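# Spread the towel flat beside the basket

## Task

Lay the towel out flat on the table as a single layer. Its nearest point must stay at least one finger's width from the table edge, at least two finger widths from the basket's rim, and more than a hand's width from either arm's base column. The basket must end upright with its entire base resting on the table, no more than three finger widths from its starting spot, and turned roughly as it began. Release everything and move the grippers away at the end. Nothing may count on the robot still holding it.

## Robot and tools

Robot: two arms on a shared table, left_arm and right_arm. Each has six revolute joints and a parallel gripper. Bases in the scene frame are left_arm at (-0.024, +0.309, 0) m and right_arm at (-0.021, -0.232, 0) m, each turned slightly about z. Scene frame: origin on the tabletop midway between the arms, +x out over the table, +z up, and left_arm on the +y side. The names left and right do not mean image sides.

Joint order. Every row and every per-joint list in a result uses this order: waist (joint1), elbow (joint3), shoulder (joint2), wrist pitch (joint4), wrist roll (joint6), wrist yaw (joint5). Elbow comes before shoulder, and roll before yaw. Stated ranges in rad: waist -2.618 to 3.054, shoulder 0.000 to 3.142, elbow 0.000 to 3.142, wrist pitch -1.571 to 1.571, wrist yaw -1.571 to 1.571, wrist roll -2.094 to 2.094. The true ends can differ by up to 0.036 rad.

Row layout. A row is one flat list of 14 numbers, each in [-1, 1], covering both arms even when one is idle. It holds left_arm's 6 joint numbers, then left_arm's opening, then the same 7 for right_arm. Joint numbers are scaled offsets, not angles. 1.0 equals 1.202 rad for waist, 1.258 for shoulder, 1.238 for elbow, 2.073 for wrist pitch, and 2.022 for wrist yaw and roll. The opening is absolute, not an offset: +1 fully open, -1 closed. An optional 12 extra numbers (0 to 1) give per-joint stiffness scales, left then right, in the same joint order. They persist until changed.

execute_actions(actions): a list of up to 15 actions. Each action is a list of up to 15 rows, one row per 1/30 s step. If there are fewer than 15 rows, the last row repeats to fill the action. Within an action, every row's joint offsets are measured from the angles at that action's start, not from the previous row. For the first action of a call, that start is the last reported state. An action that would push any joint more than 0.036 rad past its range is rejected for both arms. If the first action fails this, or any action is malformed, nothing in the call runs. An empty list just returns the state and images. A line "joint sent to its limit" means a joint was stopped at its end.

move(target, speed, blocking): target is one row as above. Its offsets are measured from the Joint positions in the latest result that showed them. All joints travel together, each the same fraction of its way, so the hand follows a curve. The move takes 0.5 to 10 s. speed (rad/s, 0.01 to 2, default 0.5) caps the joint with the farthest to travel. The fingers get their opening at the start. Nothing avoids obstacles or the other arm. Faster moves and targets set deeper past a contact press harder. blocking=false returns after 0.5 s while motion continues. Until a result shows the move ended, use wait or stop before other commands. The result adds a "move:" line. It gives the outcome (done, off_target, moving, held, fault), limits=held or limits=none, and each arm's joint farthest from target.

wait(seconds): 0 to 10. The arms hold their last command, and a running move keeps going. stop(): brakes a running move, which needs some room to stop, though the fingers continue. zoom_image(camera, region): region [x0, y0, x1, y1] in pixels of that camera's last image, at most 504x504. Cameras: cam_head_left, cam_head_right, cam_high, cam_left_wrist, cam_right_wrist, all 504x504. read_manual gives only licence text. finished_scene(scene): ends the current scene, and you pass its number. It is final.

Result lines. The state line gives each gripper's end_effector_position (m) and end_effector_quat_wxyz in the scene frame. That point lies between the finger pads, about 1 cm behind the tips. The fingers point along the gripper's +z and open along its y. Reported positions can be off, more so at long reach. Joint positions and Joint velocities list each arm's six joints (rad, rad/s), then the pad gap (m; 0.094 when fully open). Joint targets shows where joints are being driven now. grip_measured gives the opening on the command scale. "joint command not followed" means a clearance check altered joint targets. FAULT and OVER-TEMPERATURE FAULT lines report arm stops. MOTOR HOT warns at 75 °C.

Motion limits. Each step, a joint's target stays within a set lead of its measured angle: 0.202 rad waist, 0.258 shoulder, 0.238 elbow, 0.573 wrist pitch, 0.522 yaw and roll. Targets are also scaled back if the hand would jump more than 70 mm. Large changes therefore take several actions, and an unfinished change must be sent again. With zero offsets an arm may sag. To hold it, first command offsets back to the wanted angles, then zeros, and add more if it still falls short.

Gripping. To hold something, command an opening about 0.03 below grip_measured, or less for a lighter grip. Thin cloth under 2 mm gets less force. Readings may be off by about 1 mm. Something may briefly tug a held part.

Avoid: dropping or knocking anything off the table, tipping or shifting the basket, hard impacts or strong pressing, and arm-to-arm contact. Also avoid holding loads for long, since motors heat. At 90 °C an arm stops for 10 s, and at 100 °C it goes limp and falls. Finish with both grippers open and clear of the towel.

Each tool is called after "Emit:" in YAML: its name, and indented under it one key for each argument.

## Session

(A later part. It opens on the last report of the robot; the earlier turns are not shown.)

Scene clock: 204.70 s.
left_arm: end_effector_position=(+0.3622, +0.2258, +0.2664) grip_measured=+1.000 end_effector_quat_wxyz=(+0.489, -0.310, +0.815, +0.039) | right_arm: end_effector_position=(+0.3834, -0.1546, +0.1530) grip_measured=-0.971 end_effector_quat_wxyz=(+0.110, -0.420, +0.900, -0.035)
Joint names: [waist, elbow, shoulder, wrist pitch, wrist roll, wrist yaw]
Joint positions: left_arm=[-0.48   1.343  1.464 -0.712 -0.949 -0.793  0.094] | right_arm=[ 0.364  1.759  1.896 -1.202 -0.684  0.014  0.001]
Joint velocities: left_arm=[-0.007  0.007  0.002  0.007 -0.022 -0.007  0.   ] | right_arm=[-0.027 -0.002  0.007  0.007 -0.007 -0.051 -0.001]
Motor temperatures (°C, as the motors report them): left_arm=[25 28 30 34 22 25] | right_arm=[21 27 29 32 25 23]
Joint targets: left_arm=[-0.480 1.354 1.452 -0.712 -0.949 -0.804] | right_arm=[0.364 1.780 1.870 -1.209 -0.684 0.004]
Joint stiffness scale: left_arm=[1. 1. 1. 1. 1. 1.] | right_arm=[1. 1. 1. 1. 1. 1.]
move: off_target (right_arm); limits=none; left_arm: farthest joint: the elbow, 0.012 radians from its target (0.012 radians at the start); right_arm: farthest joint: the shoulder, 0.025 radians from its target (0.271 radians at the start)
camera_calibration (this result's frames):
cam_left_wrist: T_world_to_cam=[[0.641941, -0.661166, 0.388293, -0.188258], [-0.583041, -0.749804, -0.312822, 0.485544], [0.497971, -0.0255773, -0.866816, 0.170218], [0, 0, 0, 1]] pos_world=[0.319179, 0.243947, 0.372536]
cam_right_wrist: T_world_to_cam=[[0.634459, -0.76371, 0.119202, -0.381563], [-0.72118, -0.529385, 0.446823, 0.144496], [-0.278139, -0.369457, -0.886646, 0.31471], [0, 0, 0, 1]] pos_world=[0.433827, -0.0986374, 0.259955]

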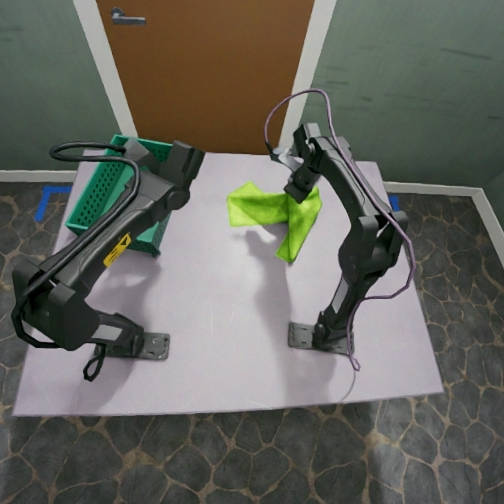

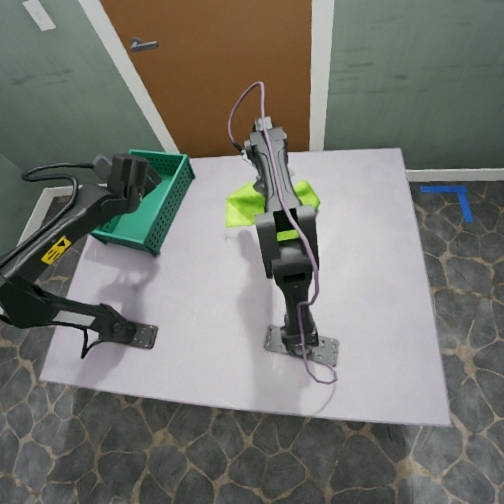

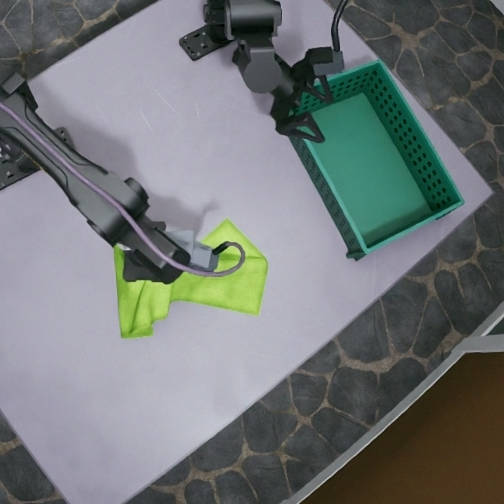

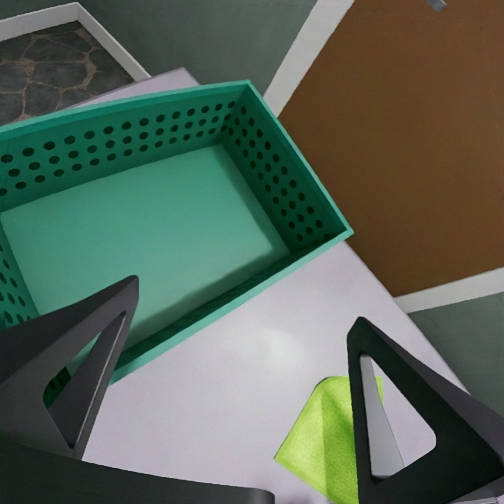

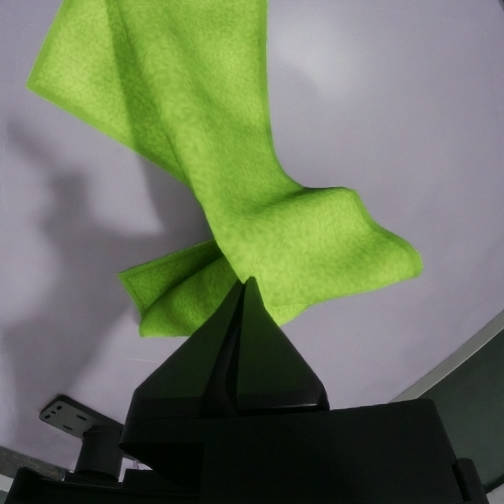

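Emit:
move:
  target: [0, 0.009, -0.009, 0, 0, -0.005, 1, 0, 0.21, -0.075, -0.083, 0, -0.005, -1]
  speed: 0.3

Scene clock: 217.20 s.
left_arm: end_effector_position=(+0.3622, +0.2257, +0.2663) grip_measured=+1.000 end_effector_quat_wxyz=(+0.488, -0.310, +0.815, +0.038) | right_arm: end_effector_position=(+0.3780, -0.1557, +0.2402) grip_measured=-0.971 end_effector_quat_wxyz=(+0.172, -0.416, +0.892, -0.050)
Joint names: [waist, elbow, shoulder, wrist pitch, wrist roll, wrist yaw]
Joint positions: left_arm=[-0.48   1.343  1.464 -0.712 -0.949 -0.792  0.094] | right_arm=[ 0.364  1.988  1.826 -1.372 -0.684  0.014  0.001]
Joint velocities: left_arm=[ 0.002 -0.002 -0.017  0.022  0.022 -0.081  0.   ] | right_arm=[-0.012 -0.012  0.007 -0.007 -0.007 -0.081 -0.001]
Motor temperatures (°C, as the motors report them): left_arm=[25 28 30 34 22 25] | right_arm=[21 27 29 32 25 23]
Joint targets: left_arm=[-0.480 1.354 1.452 -0.712 -0.949 -0.803] | right_arm=[0.364 2.019 1.802 -1.374 -0.684 0.004]
Joint stiffness scale: left_arm=[1. 1. 1. 1. 1. 1.] | right_arm=[1. 1. 1. 1. 1. 1.]
move: off_target (right_arm); limits=none; left_arm: farthest joint: the elbow, 0.012 radians from its target (0.012 radians at the start); right_arm: farthest joint: the elbow, 0.031 radians from its target (0.260 radians at the start)
camera_calibration (this result's frames):
cam_left_wrist: T_world_to_cam=[[0.641715, -0.661307, 0.388426, -0.188232], [-0.583517, -0.749656, -0.31229, 0.485436], [0.497705, -0.0262519, -0.866949, 0.170434], [0, 0, 0, 1]] pos_world=[0.319225, 0.243905, 0.372468]
cam_right_wrist: T_world_to_cam=[[0.615458, -0.767402, 0.179736, -0.397239], [-0.771113, -0.539089, 0.338773, 0.144304], [-0.163082, -0.347097, -0.923541, 0.359033], [0, 0, 0, 1]] pos_world=[0.414311, -0.10243, 0.354094]

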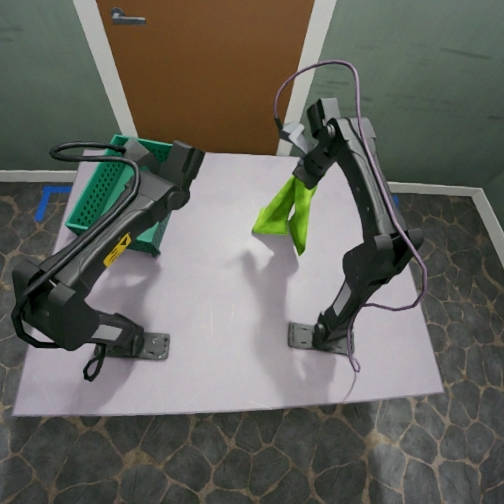

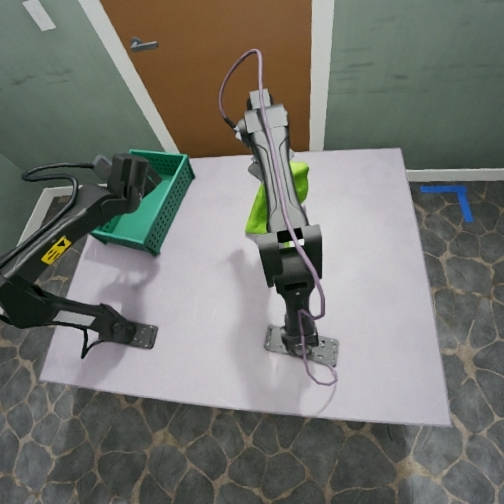

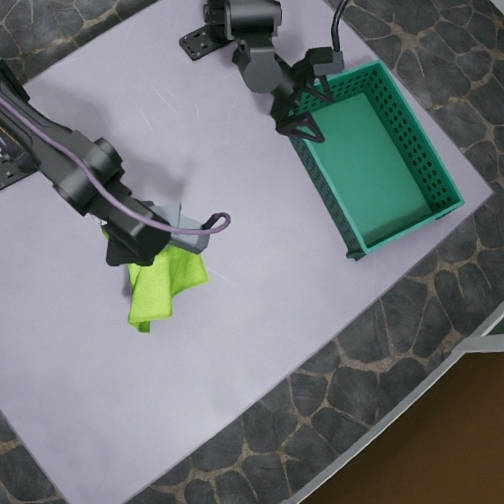

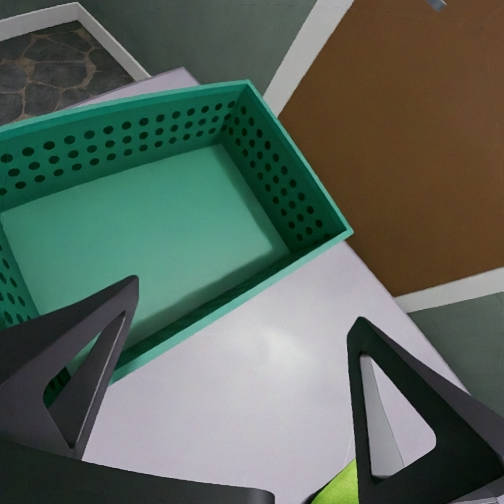

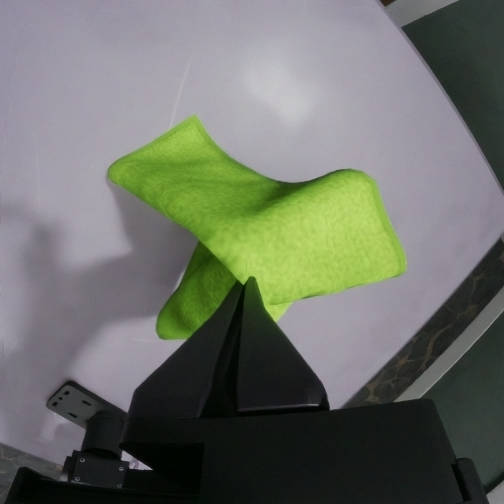

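Emit:
zoom_image:
  camera: "cam_head_left"
  region: [230, 160, 350, 270]

Emit:
zoom_image:
  camera: "cam_high"
  region: [80, 200, 240, 350]

Region (230, 160, 350, 270) of cam_head_left's 504x504 image, scaled by 4.200, with more detail than that image has; it fills the top 462 rows of this view, and the rest is white.

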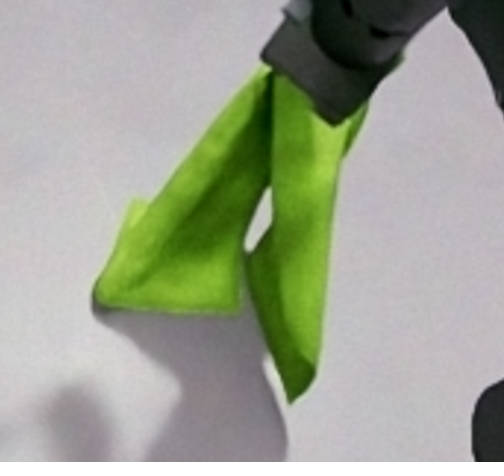

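Region (80, 200, 240, 350) of cam_high's 504x504 image, scaled by 3.150, with more detail than that image has; it fills the top 472 rows of this view, and the rest is white.

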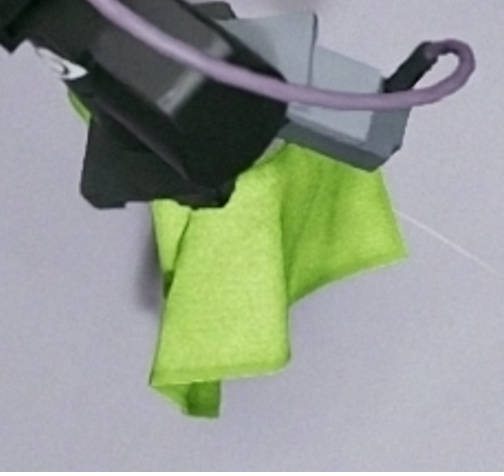

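Emit:
move:
  target: [0, 0.009, -0.009, 0, 0, -0.005, 1, 0.095, -0.07, 0.21, 0.134, 0.05, -0.005, -1]
  speed: 0.3

Scene clock: 240.27 s.
left_arm: end_effector_position=(+0.3622, +0.2256, +0.2662) grip_measured=+1.000 end_effector_quat_wxyz=(+0.488, -0.310, +0.815, +0.038) | right_arm: end_effector_position=(+0.4274, -0.0956, +0.1169) grip_measured=-0.971 end_effector_quat_wxyz=(+0.126, -0.426, +0.896, -0.025)
Joint names: [waist, elbow, shoulder, wrist pitch, wrist roll, wrist yaw]
Joint positions: left_arm=[-0.48   1.343  1.464 -0.712 -0.949 -0.791  0.094] | right_arm=[ 0.469  1.905  2.102 -1.117 -0.592  0.013  0.001]
Joint velocities: left_arm=[ 0.007 -0.002 -0.017  0.007 -0.037 -0.022  0.   ] | right_arm=[-0.012  0.007 -0.007  0.007  0.007 -0.037 -0.   ]
Motor temperatures (°C, as the motors report them): left_arm=[25 28 30 34 22 25] | right_arm=[21 28 29 32 25 23]
Joint targets: left_arm=[-0.480 1.354 1.452 -0.712 -0.949 -0.802] | right_arm=[0.478 1.901 2.090 -1.094 -0.582 0.004]
Joint stiffness scale: left_arm=[1. 1. 1. 1. 1. 1.] | right_arm=[1. 1. 1. 1. 1. 1.]
move: off_target (right_arm); limits=none; left_arm: farthest joint: the elbow, 0.012 radians from its target (0.012 radians at the start); right_arm: farthest joint: the wrist pitch, 0.022 radians from its target (0.278 radians at the start)
camera_calibration (this result's frames):
cam_left_wrist: T_world_to_cam=[[0.641489, -0.661448, 0.388558, -0.188206], [-0.583992, -0.749507, -0.311757, 0.485327], [0.497438, -0.0269263, -0.867081, 0.17065], [0, 0, 0, 1]] pos_world=[0.319272, 0.243862, 0.3724]
cam_right_wrist: T_world_to_cam=[[0.645157, -0.756083, 0.11005, -0.362835], [-0.720762, -0.554466, 0.416016, 0.224566], [-0.253523, -0.347716, -0.902674, 0.310167], [0, 0, 0, 1]] pos_world=[0.474579, -0.0419691, 0.226486]

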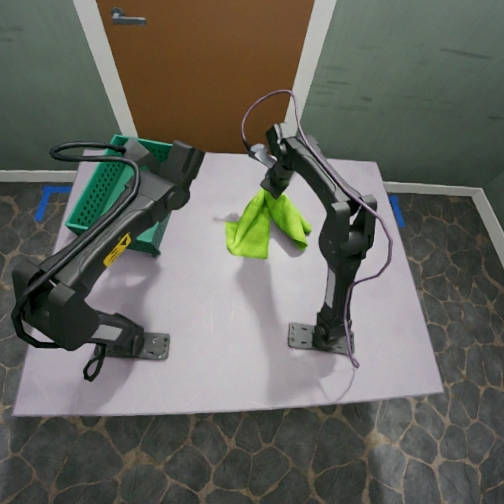

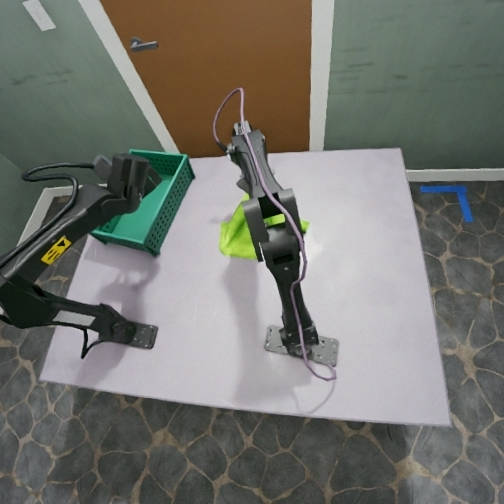

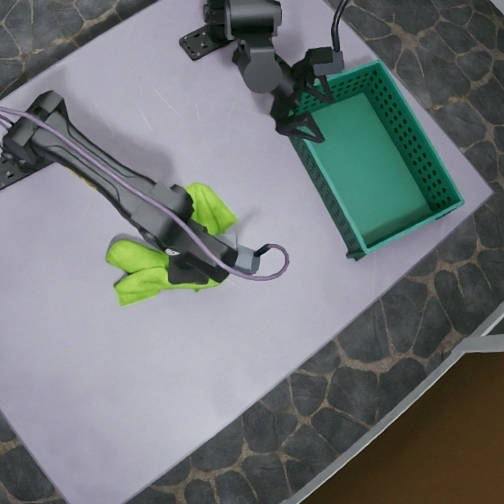

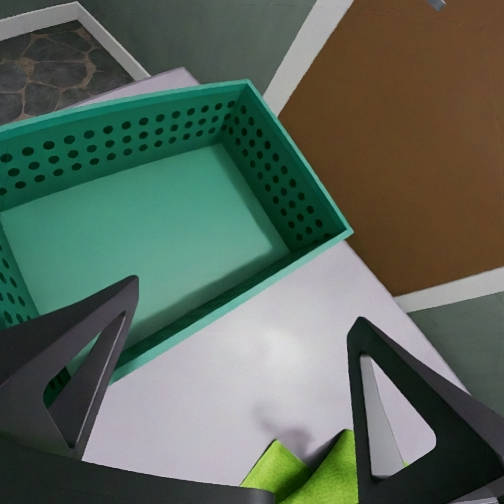

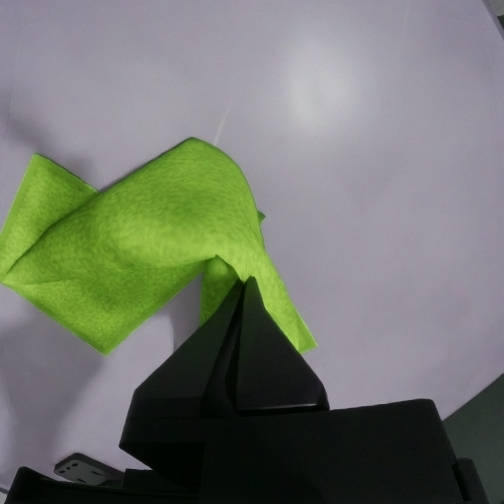

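Emit:
zoom_image:
  camera: "cam_head_left"
  region: [210, 170, 330, 280]

Emit:
zoom_image:
  camera: "cam_high"
  region: [90, 170, 260, 320]

Region (210, 170, 330, 280) of cam_head_left's 504x504 image, scaled by 4.200, with more detail than that image has; it fills the top 462 rows of this view, and the rest is white.

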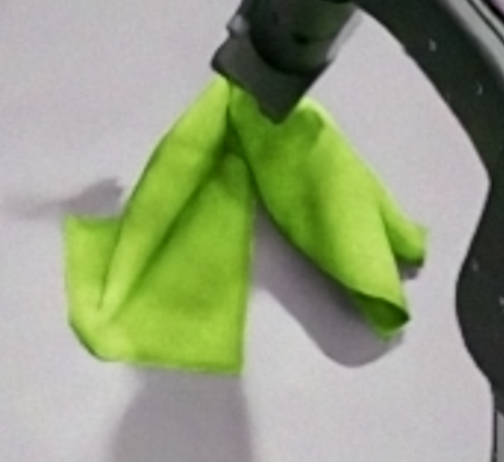

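Region (90, 170, 260, 320) of cam_high's 504x504 image, scaled by 2.965, with more detail than that image has; it fills the top 445 rows of this view, and the rest is white.

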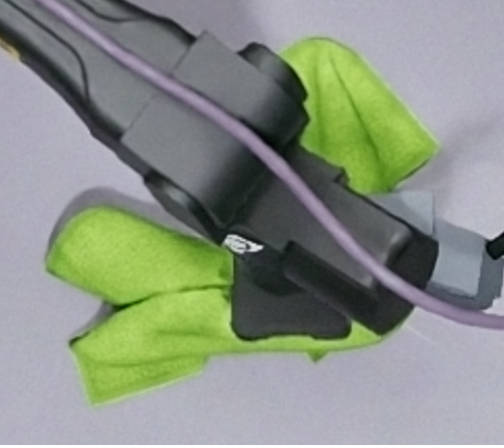

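Emit:
move:
  target: [0, 0.009, -0.009, 0, 0, -0.005, 1, 0, 0.062, 0.18, 0.155, 0, -0.005, -1]
  speed: 0.3

Scene clock: 258.90 s.
left_arm: end_effector_position=(+0.3622, +0.2255, +0.2661) grip_measured=+1.000 end_effector_quat_wxyz=(+0.488, -0.310, +0.815, +0.038) | right_arm: end_effector_position=(+0.4944, -0.0751, +0.0388) grip_measured=-0.971 end_effector_quat_wxyz=(+0.175, -0.422, +0.889, -0.032)
Joint names: [waist, elbow, shoulder, wrist pitch, wrist roll, wrist yaw]
Joint positions: left_arm=[-0.48   1.343  1.464 -0.712 -0.949 -0.79   0.094] | right_arm=[ 0.469  1.947  2.336 -0.825 -0.592  0.013  0.001]
Joint velocities: left_arm=[-0.002  0.007 -0.002  0.007 -0.022  0.037  0.   ] | right_arm=[ 0.012 -0.002  0.007  0.051 -0.037  0.007 -0.001]
Motor temperatures (°C, as the motors report them): left_arm=[25 28 29 34 22 25] | right_arm=[21 27 30 32 25 23]
Joint targets: left_arm=[-0.480 1.354 1.452 -0.712 -0.949 -0.801] | right_arm=[0.469 1.982 2.329 -0.795 -0.592 0.002]
Joint stiffness scale: left_arm=[1. 1. 1. 1. 1. 1.] | right_arm=[1. 1. 1. 1. 1. 1.]
move: off_target (right_arm); limits=none; left_arm: farthest joint: the elbow, 0.012 radians from its target (0.012 radians at the start); right_arm: farthest joint: the elbow, 0.035 radians from its target (0.077 radians at the start)
camera_calibration (this result's frames):
cam_left_wrist: T_world_to_cam=[[0.641264, -0.661589, 0.388691, -0.188181], [-0.584467, -0.749358, -0.311224, 0.485219], [0.497171, -0.0276007, -0.867213, 0.170865], [0, 0, 0, 1]] pos_world=[0.319318, 0.24382, 0.372332]
cam_right_wrist: T_world_to_cam=[[0.632559, -0.760105, 0.148692, -0.37755], [-0.756459, -0.565114, 0.329265, 0.336989], [-0.166248, -0.320759, -0.932457, 0.223861], [0, 0, 0, 1]] pos_world=[0.530958, -0.024735, 0.153921]

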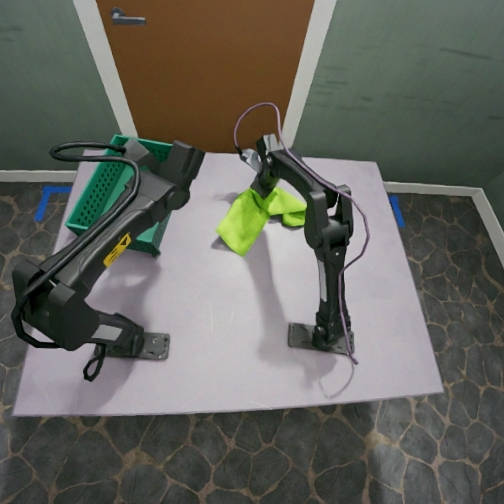

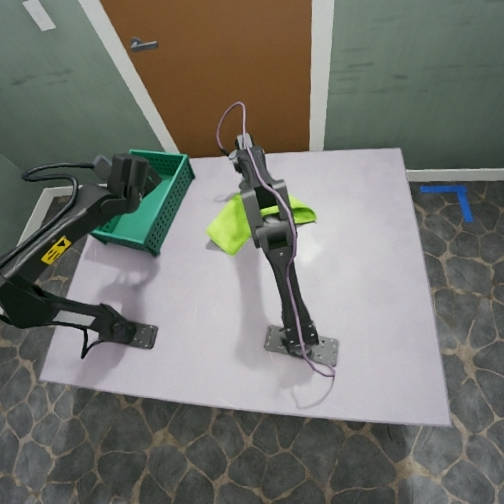

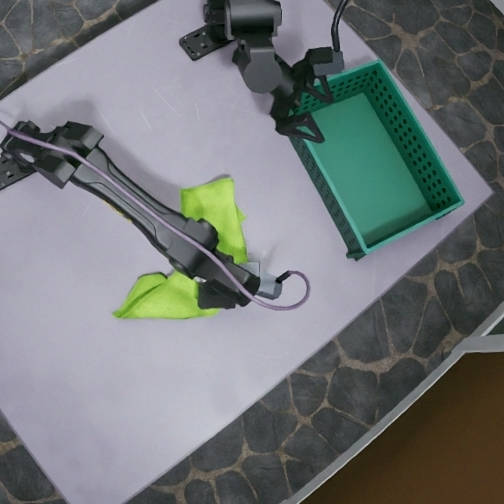

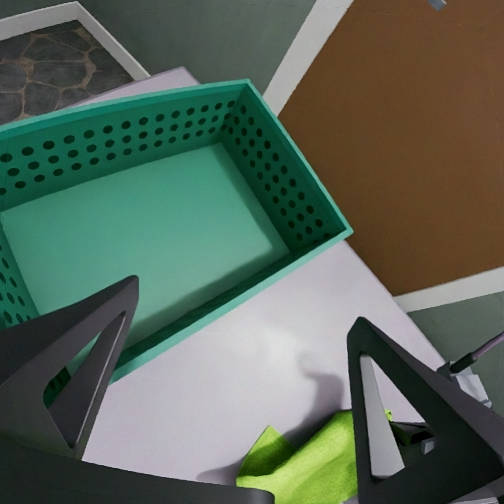

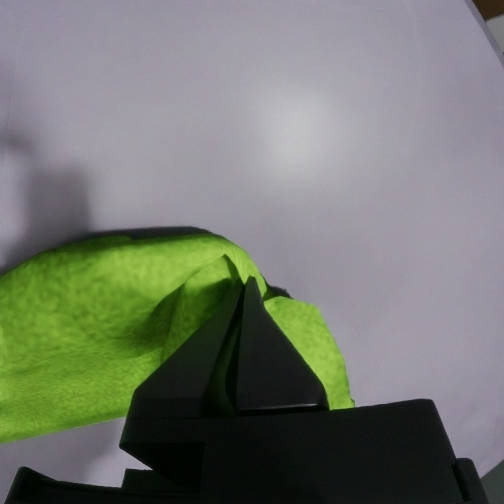

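Emit:
execute_actions:
  actions:
    - [[0,0.009,-0.009,0,0,-0.005,1,0,0.028,-0.006,0.014,0,0,0.28]]

Emit:
move:
  target: [0, 0.009, -0.009, 0, 0, -0.005, 1, -0.62, -0.5, -0.7, -0.27, 0.29, 0, 0.28]
  speed: 0.8

Scene clock: 269.70 s.
left_arm: end_effector_position=(+0.3622, +0.2255, +0.2661) grip_measured=+1.000 end_effector_quat_wxyz=(+0.488, -0.310, +0.815, +0.038) | right_arm: end_effector_position=(+0.4977, -0.0745, +0.0400) grip_measured=+0.278 end_effector_quat_wxyz=(+0.181, -0.422, +0.888, -0.034)
Joint names: [waist, elbow, shoulder, wrist pitch, wrist roll, wrist yaw]
Joint positions: left_arm=[-0.48   1.343  1.464 -0.712 -0.949 -0.79   0.094] | right_arm=[ 0.469  1.947  2.336 -0.811 -0.592  0.015  0.06 ]
Joint velocities: left_arm=[-0.012 -0.002 -0.002  0.022 -0.081  0.022  0.   ] | right_arm=[-0.002 -0.002 -0.002 -0.007  0.051 -0.066  0.   ]
Motor temperatures (°C, as the motors report them): left_arm=[25 28 29 34 22 25] | right_arm=[21 28 31 32 25 23]
Joint targets: left_arm=[-0.480 1.354 1.452 -0.712 -0.949 -0.801] | right_arm=[0.469 1.981 2.328 -0.796 -0.592 0.013]
Joint stiffness scale: left_arm=[1. 1. 1. 1. 1. 1.] | right_arm=[1. 1. 1. 1. 1. 1.]
camera_calibration (this result's frames):
cam_left_wrist: T_world_to_cam=[[0.641264, -0.661589, 0.388691, -0.188181], [-0.584467, -0.749358, -0.311224, 0.485219], [0.497171, -0.0276007, -0.867213, 0.170865], [0, 0, 0, 1]] pos_world=[0.319318, 0.24382, 0.372332]
cam_right_wrist: T_world_to_cam=[[0.629787, -0.760938, 0.156017, -0.378337], [-0.761486, -0.565171, 0.317366, 0.342334], [-0.153319, -0.318678, -0.935381, 0.21959], [0, 0, 0, 1]] pos_world=[0.532622, -0.0244353, 0.155783]

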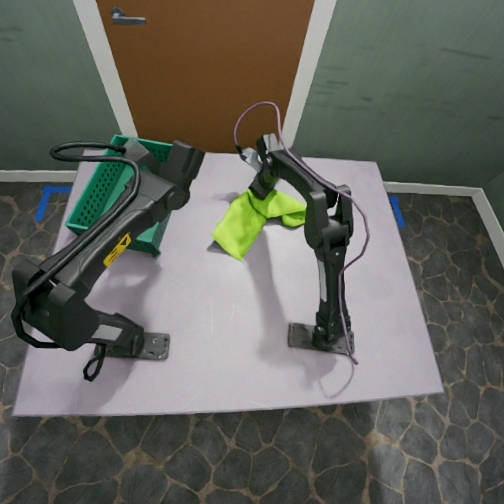

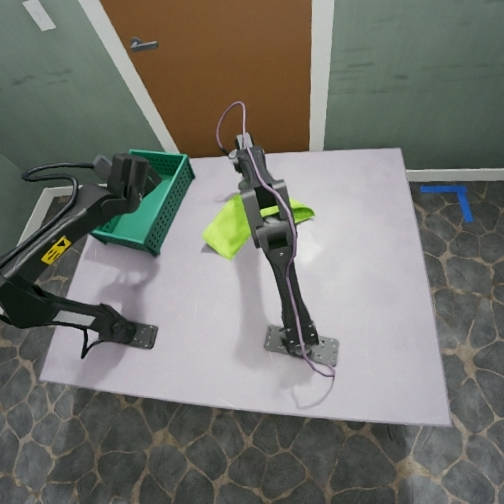

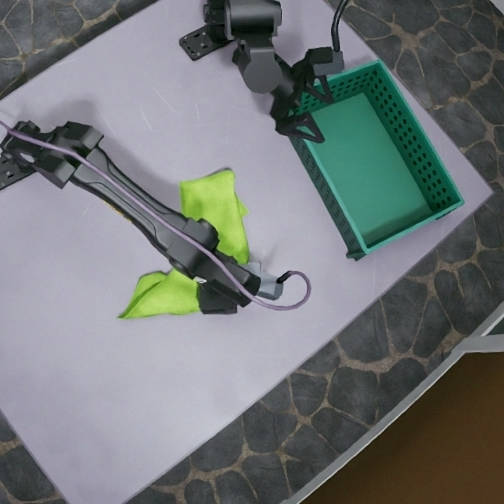

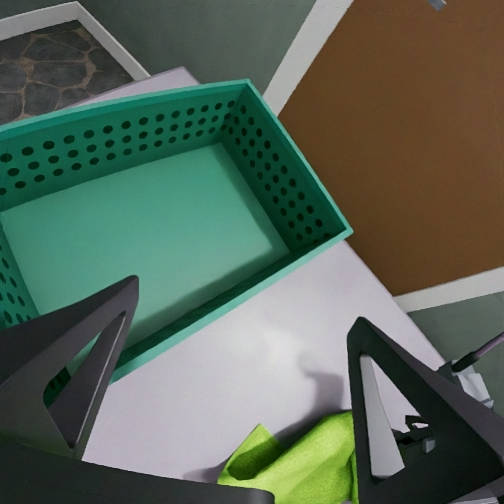

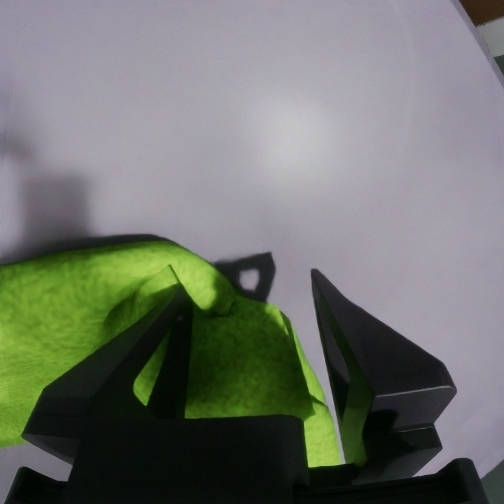

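Scene clock: 271.60 s.
left_arm: end_effector_position=(+0.3622, +0.2253, +0.2660) grip_measured=+1.000 end_effector_quat_wxyz=(+0.488, -0.309, +0.815, +0.038) | right_arm: end_effector_position=(+0.2155, -0.3458, +0.1599) grip_measured=+0.278 end_effector_quat_wxyz=(+0.034, +0.212, +0.977, -0.016)
Joint names: [waist, elbow, shoulder, wrist pitch, wrist roll, wrist yaw]
Joint positions: left_arm=[-0.48   1.343  1.464 -0.712 -0.949 -0.789  0.094] | right_arm=[-0.27   1.336  1.471 -1.361 -0.015  0.016  0.06 ]
Joint velocities: left_arm=[ 0.002  0.022 -0.012 -0.007  0.022  0.022  0.   ] | right_arm=[-0.007 -0.007  0.032 -0.007 -0.066  0.007 -0.   ]
Motor temperatures (°C, as the motors report them): left_arm=[25 28 29 34 22 25] | right_arm=[21 28 30 32 25 23]
Joint targets: left_arm=[-0.480 1.354 1.452 -0.712 -0.949 -0.800] | right_arm=[-0.276 1.328 1.455 -1.370 -0.006 0.015]
Joint stiffness scale: left_arm=[1. 1. 1. 1. 1. 1.] | right_arm=[1. 1. 1. 1. 1. 1.]
move: done; limits=none; left_arm: farthest joint: the elbow, 0.012 radians from its target (0.012 radians at the start); right_arm: farthest joint: the shoulder, 0.016 radians from its target (0.880 radians at the start)
camera_calibration (this result's frames):
cam_left_wrist: T_world_to_cam=[[0.640925, -0.6618, 0.38889, -0.188142], [-0.58518, -0.749134, -0.310424, 0.485056], [0.49677, -0.0286122, -0.867411, 0.171189], [0, 0, 0, 1]] pos_world=[0.319388, 0.243757, 0.37223]
cam_right_wrist: T_world_to_cam=[[-0.561872, -0.827223, -0.00135635, -0.166677], [-0.689371, 0.467331, 0.553506, 0.23982], [-0.457239, 0.311935, -0.832844, 0.469171], [0, 0, 0, 1]] pos_world=[0.286198, -0.396305, 0.257778]

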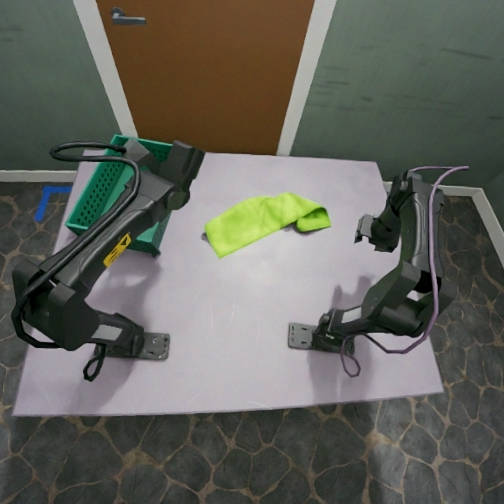

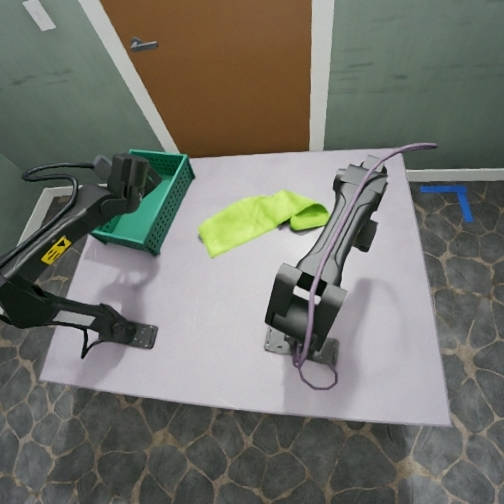

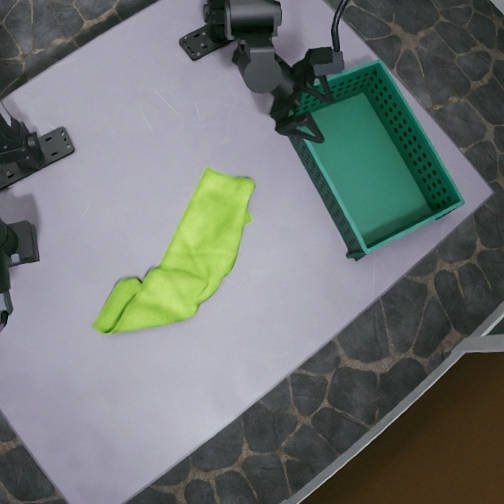

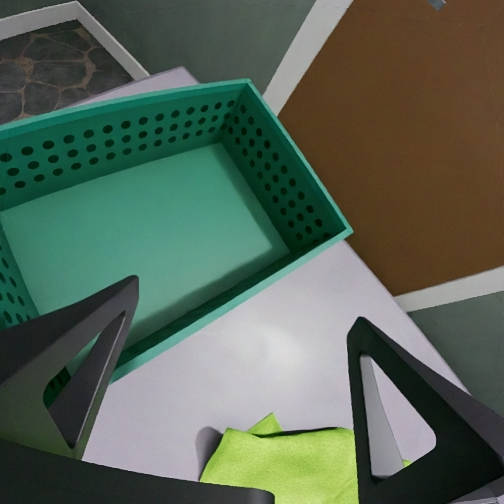

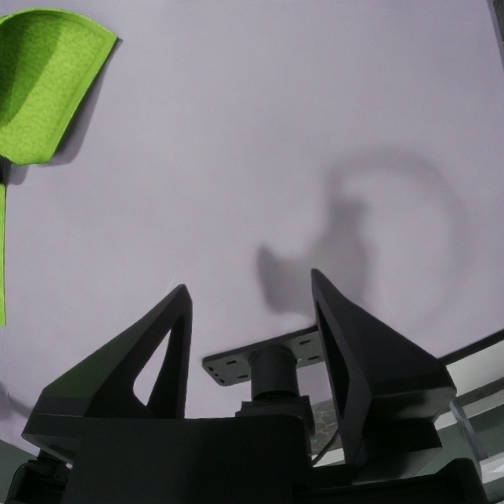

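Emit:
wait:
  seconds: 0

Emit:
zoom_image:
  camera: "cam_high"
  region: [80, 155, 280, 355]

Emit:
zoom_image:
  camera: "cam_head_right"
  region: [190, 175, 340, 270]

Scene clock: 274.77 s.
left_arm: end_effector_position=(+0.3622, +0.2253, +0.2660) grip_measured=+1.000 end_effector_quat_wxyz=(+0.488, -0.309, +0.815, +0.038) | right_arm: end_effector_position=(+0.2155, -0.3458, +0.1599) grip_measured=+0.278 end_effector_quat_wxyz=(+0.034, +0.212, +0.976, -0.016)
Joint names: [waist, elbow, shoulder, wrist pitch, wrist roll, wrist yaw]
Joint positions: left_arm=[-0.48   1.343  1.464 -0.712 -0.949 -0.789  0.094] | right_arm=[-0.27   1.336  1.471 -1.361 -0.014  0.016  0.06 ]
Joint velocities: left_arm=[ 0.007 -0.017 -0.007 -0.007  0.007 -0.007  0.   ] | right_arm=[-0.012 -0.002 -0.007 -0.037 -0.007 -0.081 -0.   ]
Motor temperatures (°C, as the motors report them): left_arm=[25 28 29 34 22 25] | right_arm=[21 27 30 31 25 23]
Joint targets: left_arm=[-0.480 1.354 1.452 -0.712 -0.949 -0.800] | right_arm=[-0.276 1.328 1.455 -1.370 -0.006 0.015]
Joint stiffness scale: left_arm=[1. 1. 1. 1. 1. 1.] | right_arm=[1. 1. 1. 1. 1. 1.]
camera_calibration (this result's frames):
cam_left_wrist: T_world_to_cam=[[0.640925, -0.6618, 0.38889, -0.188142], [-0.58518, -0.749134, -0.310424, 0.485056], [0.49677, -0.0286122, -0.867411, 0.171189], [0, 0, 0, 1]] pos_world=[0.319388, 0.243757, 0.37223]
cam_right_wrist: T_world_to_cam=[[-0.562501, -0.826796, -0.00141418, -0.166384], [-0.689035, 0.46783, 0.553503, 0.239921], [-0.456973, 0.312321, -0.832846, 0.469247], [0, 0, 0, 1]] pos_world=[0.286156, -0.396363, 0.257779]

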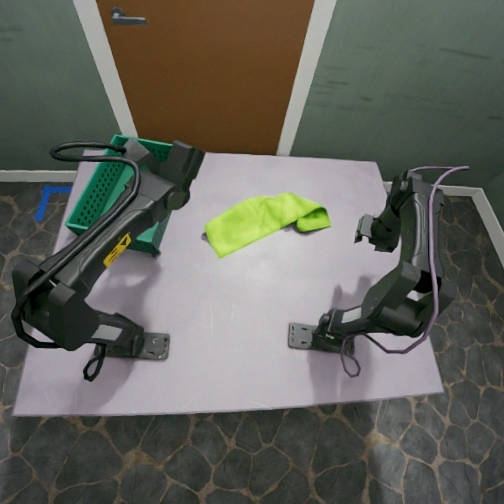

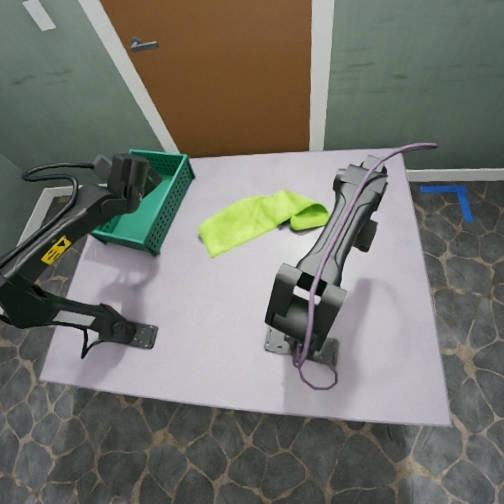

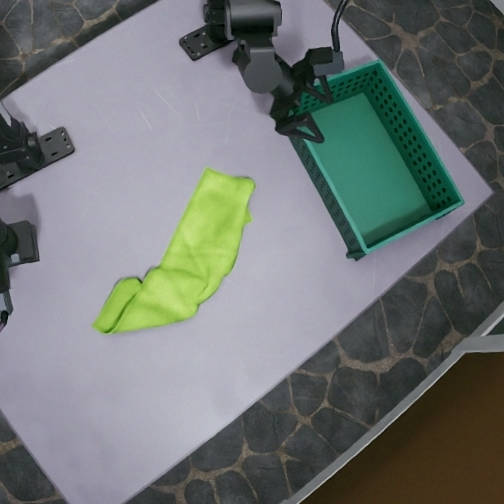

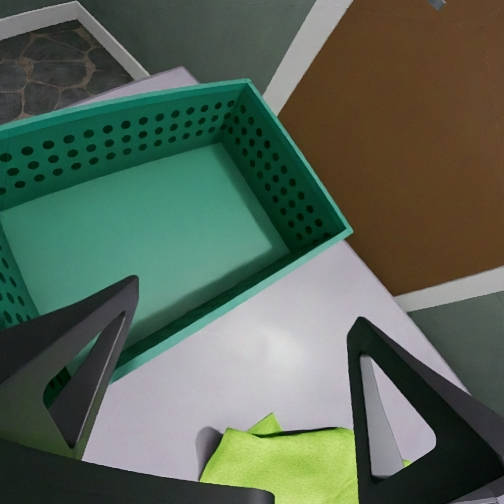

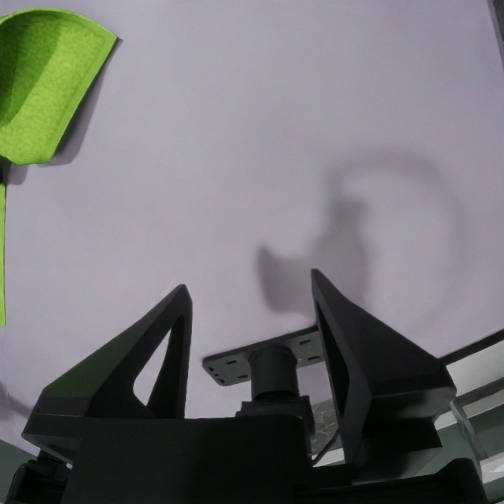

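Region (80, 155, 280, 355) of cam_high's 504x504 image, scaled by 2.520, with more detail than that image has.

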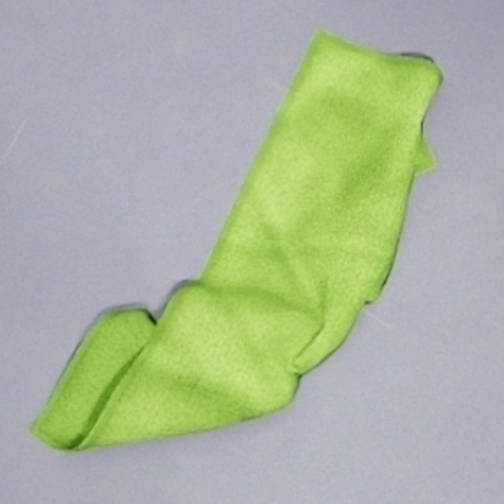

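Region (190, 175, 340, 270) of cam_head_right's 504x504 image, scaled by 3.360, with more detail than that image has; it fills the top 319 rows of this view, and the rest is white.

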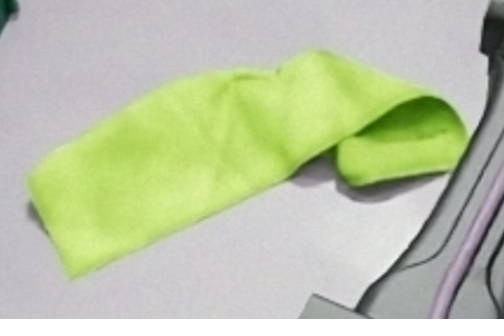

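Emit:
move:
  target: [-0.1606, 0.4297, 0.555, -0.2687, -0.126, 0.395, 0.28, 0.2354, 0.3348, 0.4973, 0.096, -0.263, -0.012, 0.1]
  speed: 0.6

Scene clock: 338.40 s.
left_arm: end_effector_position=(+0.2871, +0.0314, +0.0631) grip_measured=+0.283 end_effector_quat_wxyz=(-0.006, -0.230, +0.973, +0.004) | right_arm: end_effector_position=(+0.3758, -0.2967, +0.0580) grip_measured=+0.102 end_effector_quat_wxyz=(-0.003, -0.185, +0.983, +0.001)
Joint names: [waist, elbow, shoulder, wrist pitch, wrist roll, wrist yaw]
Joint positions: left_arm=[-0.667  1.836  2.174 -1.247 -1.194  0.005  0.06 ] | right_arm=[ 0.007  1.713  2.108 -1.183 -0.538 -0.     0.052]
Joint velocities: left_arm=[-0.012  0.017 -0.002 -0.051 -0.007  0.022  0.   ] | right_arm=[-0.012 -0.007  0.002 -0.022  0.007  0.007 -0.   ]
Motor temperatures (°C, as the motors report them): left_arm=[25 28 29 34 22 25] | right_arm=[21 27 28 29 25 23]
Joint targets: left_arm=[-0.673 1.874 2.162 -1.270 -1.205 0.010] | right_arm=[0.013 1.750 2.097 -1.162 -0.546 -0.008]
Joint stiffness scale: left_arm=[1. 1. 1. 1. 1. 1.] | right_arm=[1. 1. 1. 1. 1. 1.]
move: off_target (left_arm, right_arm); limits=none; left_arm: farthest joint: the elbow, 0.039 radians from its target (0.532 radians at the start); right_arm: farthest joint: the elbow, 0.038 radians from its target (0.415 radians at the start)
camera_calibration (this result's frames):
cam_left_wrist: T_world_to_cam=[[0.633652, -0.770867, -0.0651919, -0.155275], [-0.611793, -0.550899, 0.567644, 0.178901], [-0.473492, -0.319805, -0.820689, 0.311666], [0, 0, 0, 1]] pos_world=[0.355412, 0.0785328, 0.144106]
cam_right_wrist: T_world_to_cam=[[0.201804, -0.979391, -0.00822557, -0.367964], [-0.76732, -0.163315, 0.62012, 0.222123], [-0.608683, -0.118831, -0.784464, 0.368599], [0, 0, 0, 1]] pos_world=[0.469056, -0.280304, 0.148383]

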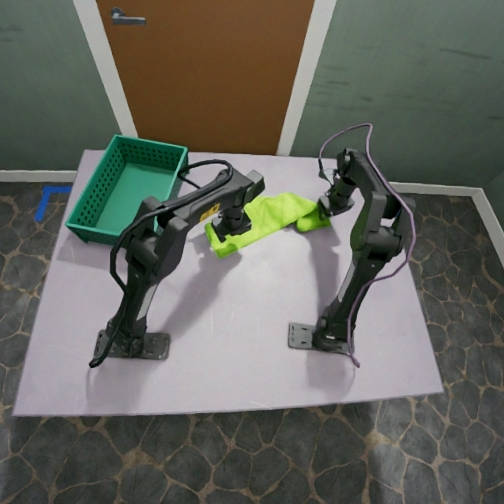

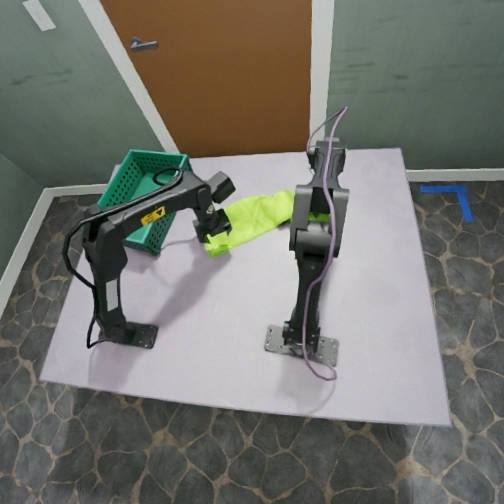

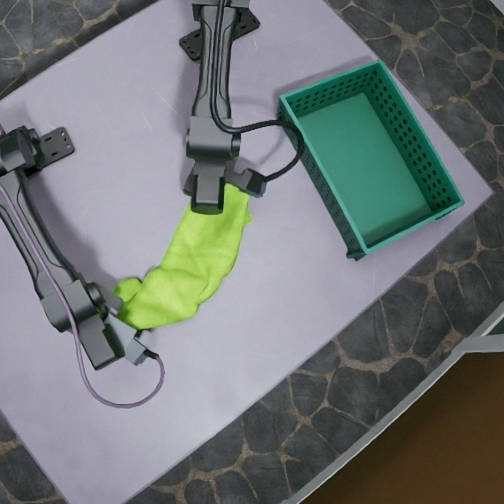

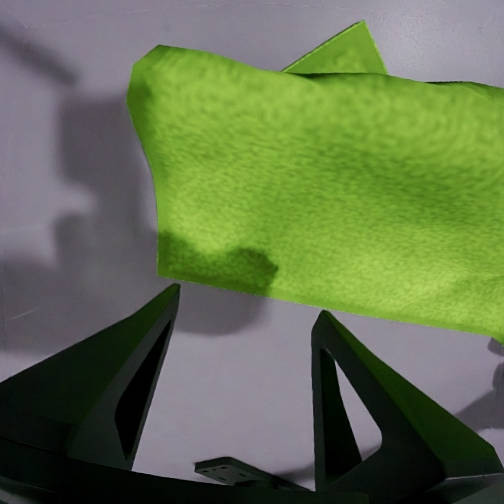

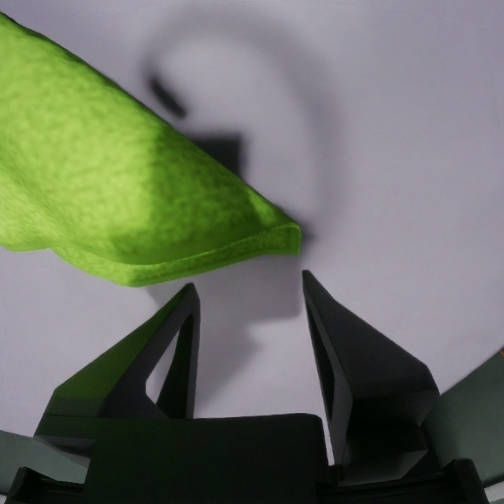

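Emit:
move:
  target: [-0.025, -0.133, -0.043, 0.0767, -0.015, 0, 0.28, 0.031, -0.069, -0.0618, 0.0265, -0.022, 0, 0.1]
  speed: 0.2

Scene clock: 396.90 s.
left_arm: end_effector_position=(+0.2771, +0.0300, +0.0353) grip_measured=+0.283 end_effector_quat_wxyz=(-0.002, -0.231, +0.973, -0.002) | right_arm: end_effector_position=(+0.3664, -0.2853, +0.0565) grip_measured=+0.102 end_effector_quat_wxyz=(-0.002, -0.215, +0.977, +0.001)
Joint names: [waist, elbow, shoulder, wrist pitch, wrist roll, wrist yaw]
Joint positions: left_arm=[-0.686  1.685  2.149 -1.105 -1.214  0.006  0.06 ] | right_arm=[ 0.032  1.637  2.062 -1.149 -0.574 -0.     0.052]
Joint velocities: left_arm=[-0.002 -0.002  0.002 -0.007 -0.037  0.022  0.   ] | right_arm=[ 0.027 -0.022 -0.012  0.081 -0.022  0.022 -0.001]
Motor temperatures (°C, as the motors report them): left_arm=[25 28 32 31 22 24] | right_arm=[21 28 30 28 25 23]
Joint targets: left_arm=[-0.697 1.671 2.119 -1.088 -1.224 0.005] | right_arm=[0.044 1.628 2.030 -1.128 -0.582 -0.000]
Joint stiffness scale: left_arm=[1. 1. 1. 1. 1. 1.] | right_arm=[1. 1. 1. 1. 1. 1.]
move: off_target (left_arm, right_arm); limits=none; left_arm: farthest joint: the shoulder, 0.029 radians from its target (0.054 radians at the start); right_arm: farthest joint: the shoulder, 0.032 radians from its target (0.078 radians at the start)
camera_calibration (this result's frames):
cam_left_wrist: T_world_to_cam=[[0.635214, -0.770777, -0.0490552, -0.152832], [-0.617895, -0.545272, 0.566467, 0.189331], [-0.463368, -0.329516, -0.822623, 0.281203], [0, 0, 0, 1]] pos_world=[0.344368, 0.0780987, 0.116577]
cam_right_wrist: T_world_to_cam=[[0.261196, -0.96526, -0.00710834, -0.372691], [-0.758053, -0.209674, 0.61757, 0.201192], [-0.597606, -0.155918, -0.786484, 0.3485], [0, 0, 0, 1]] pos_world=[0.458125, -0.263222, 0.14719]

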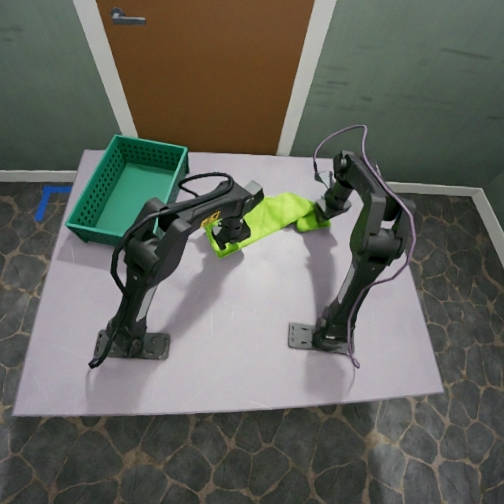

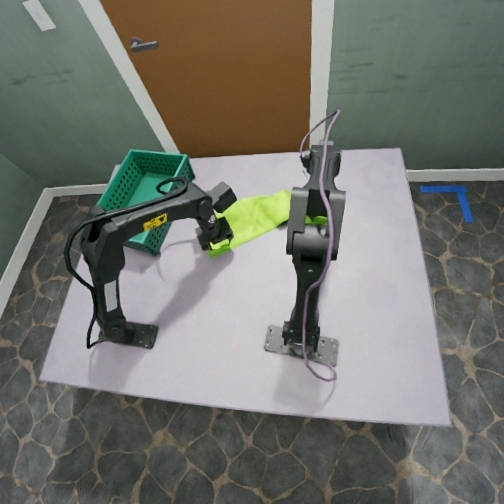

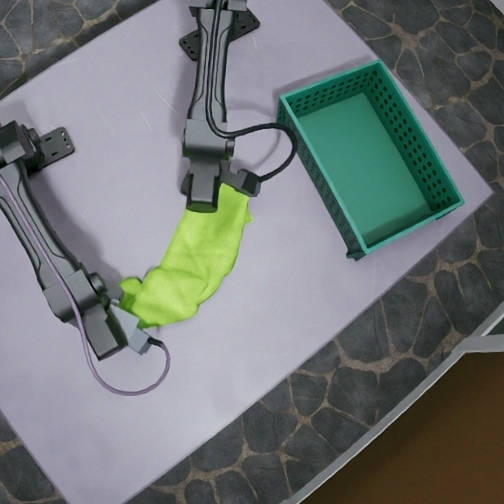

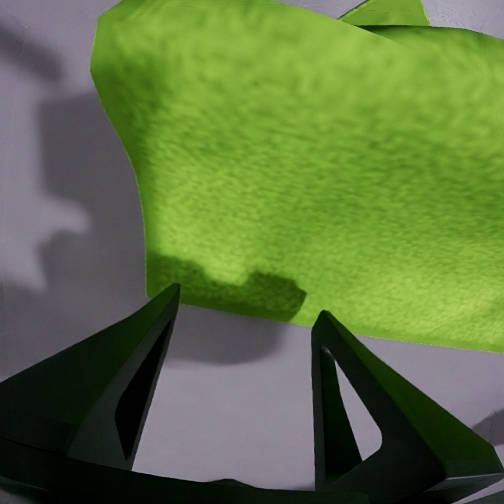

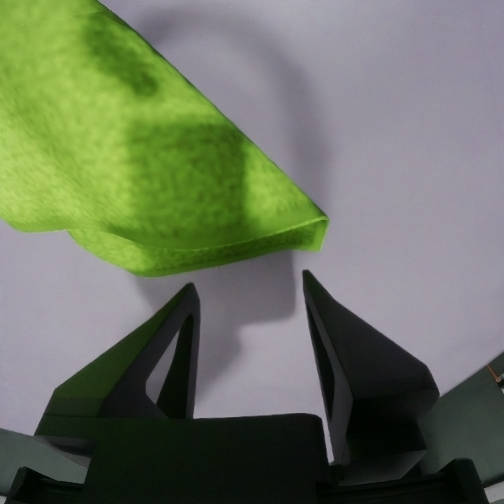

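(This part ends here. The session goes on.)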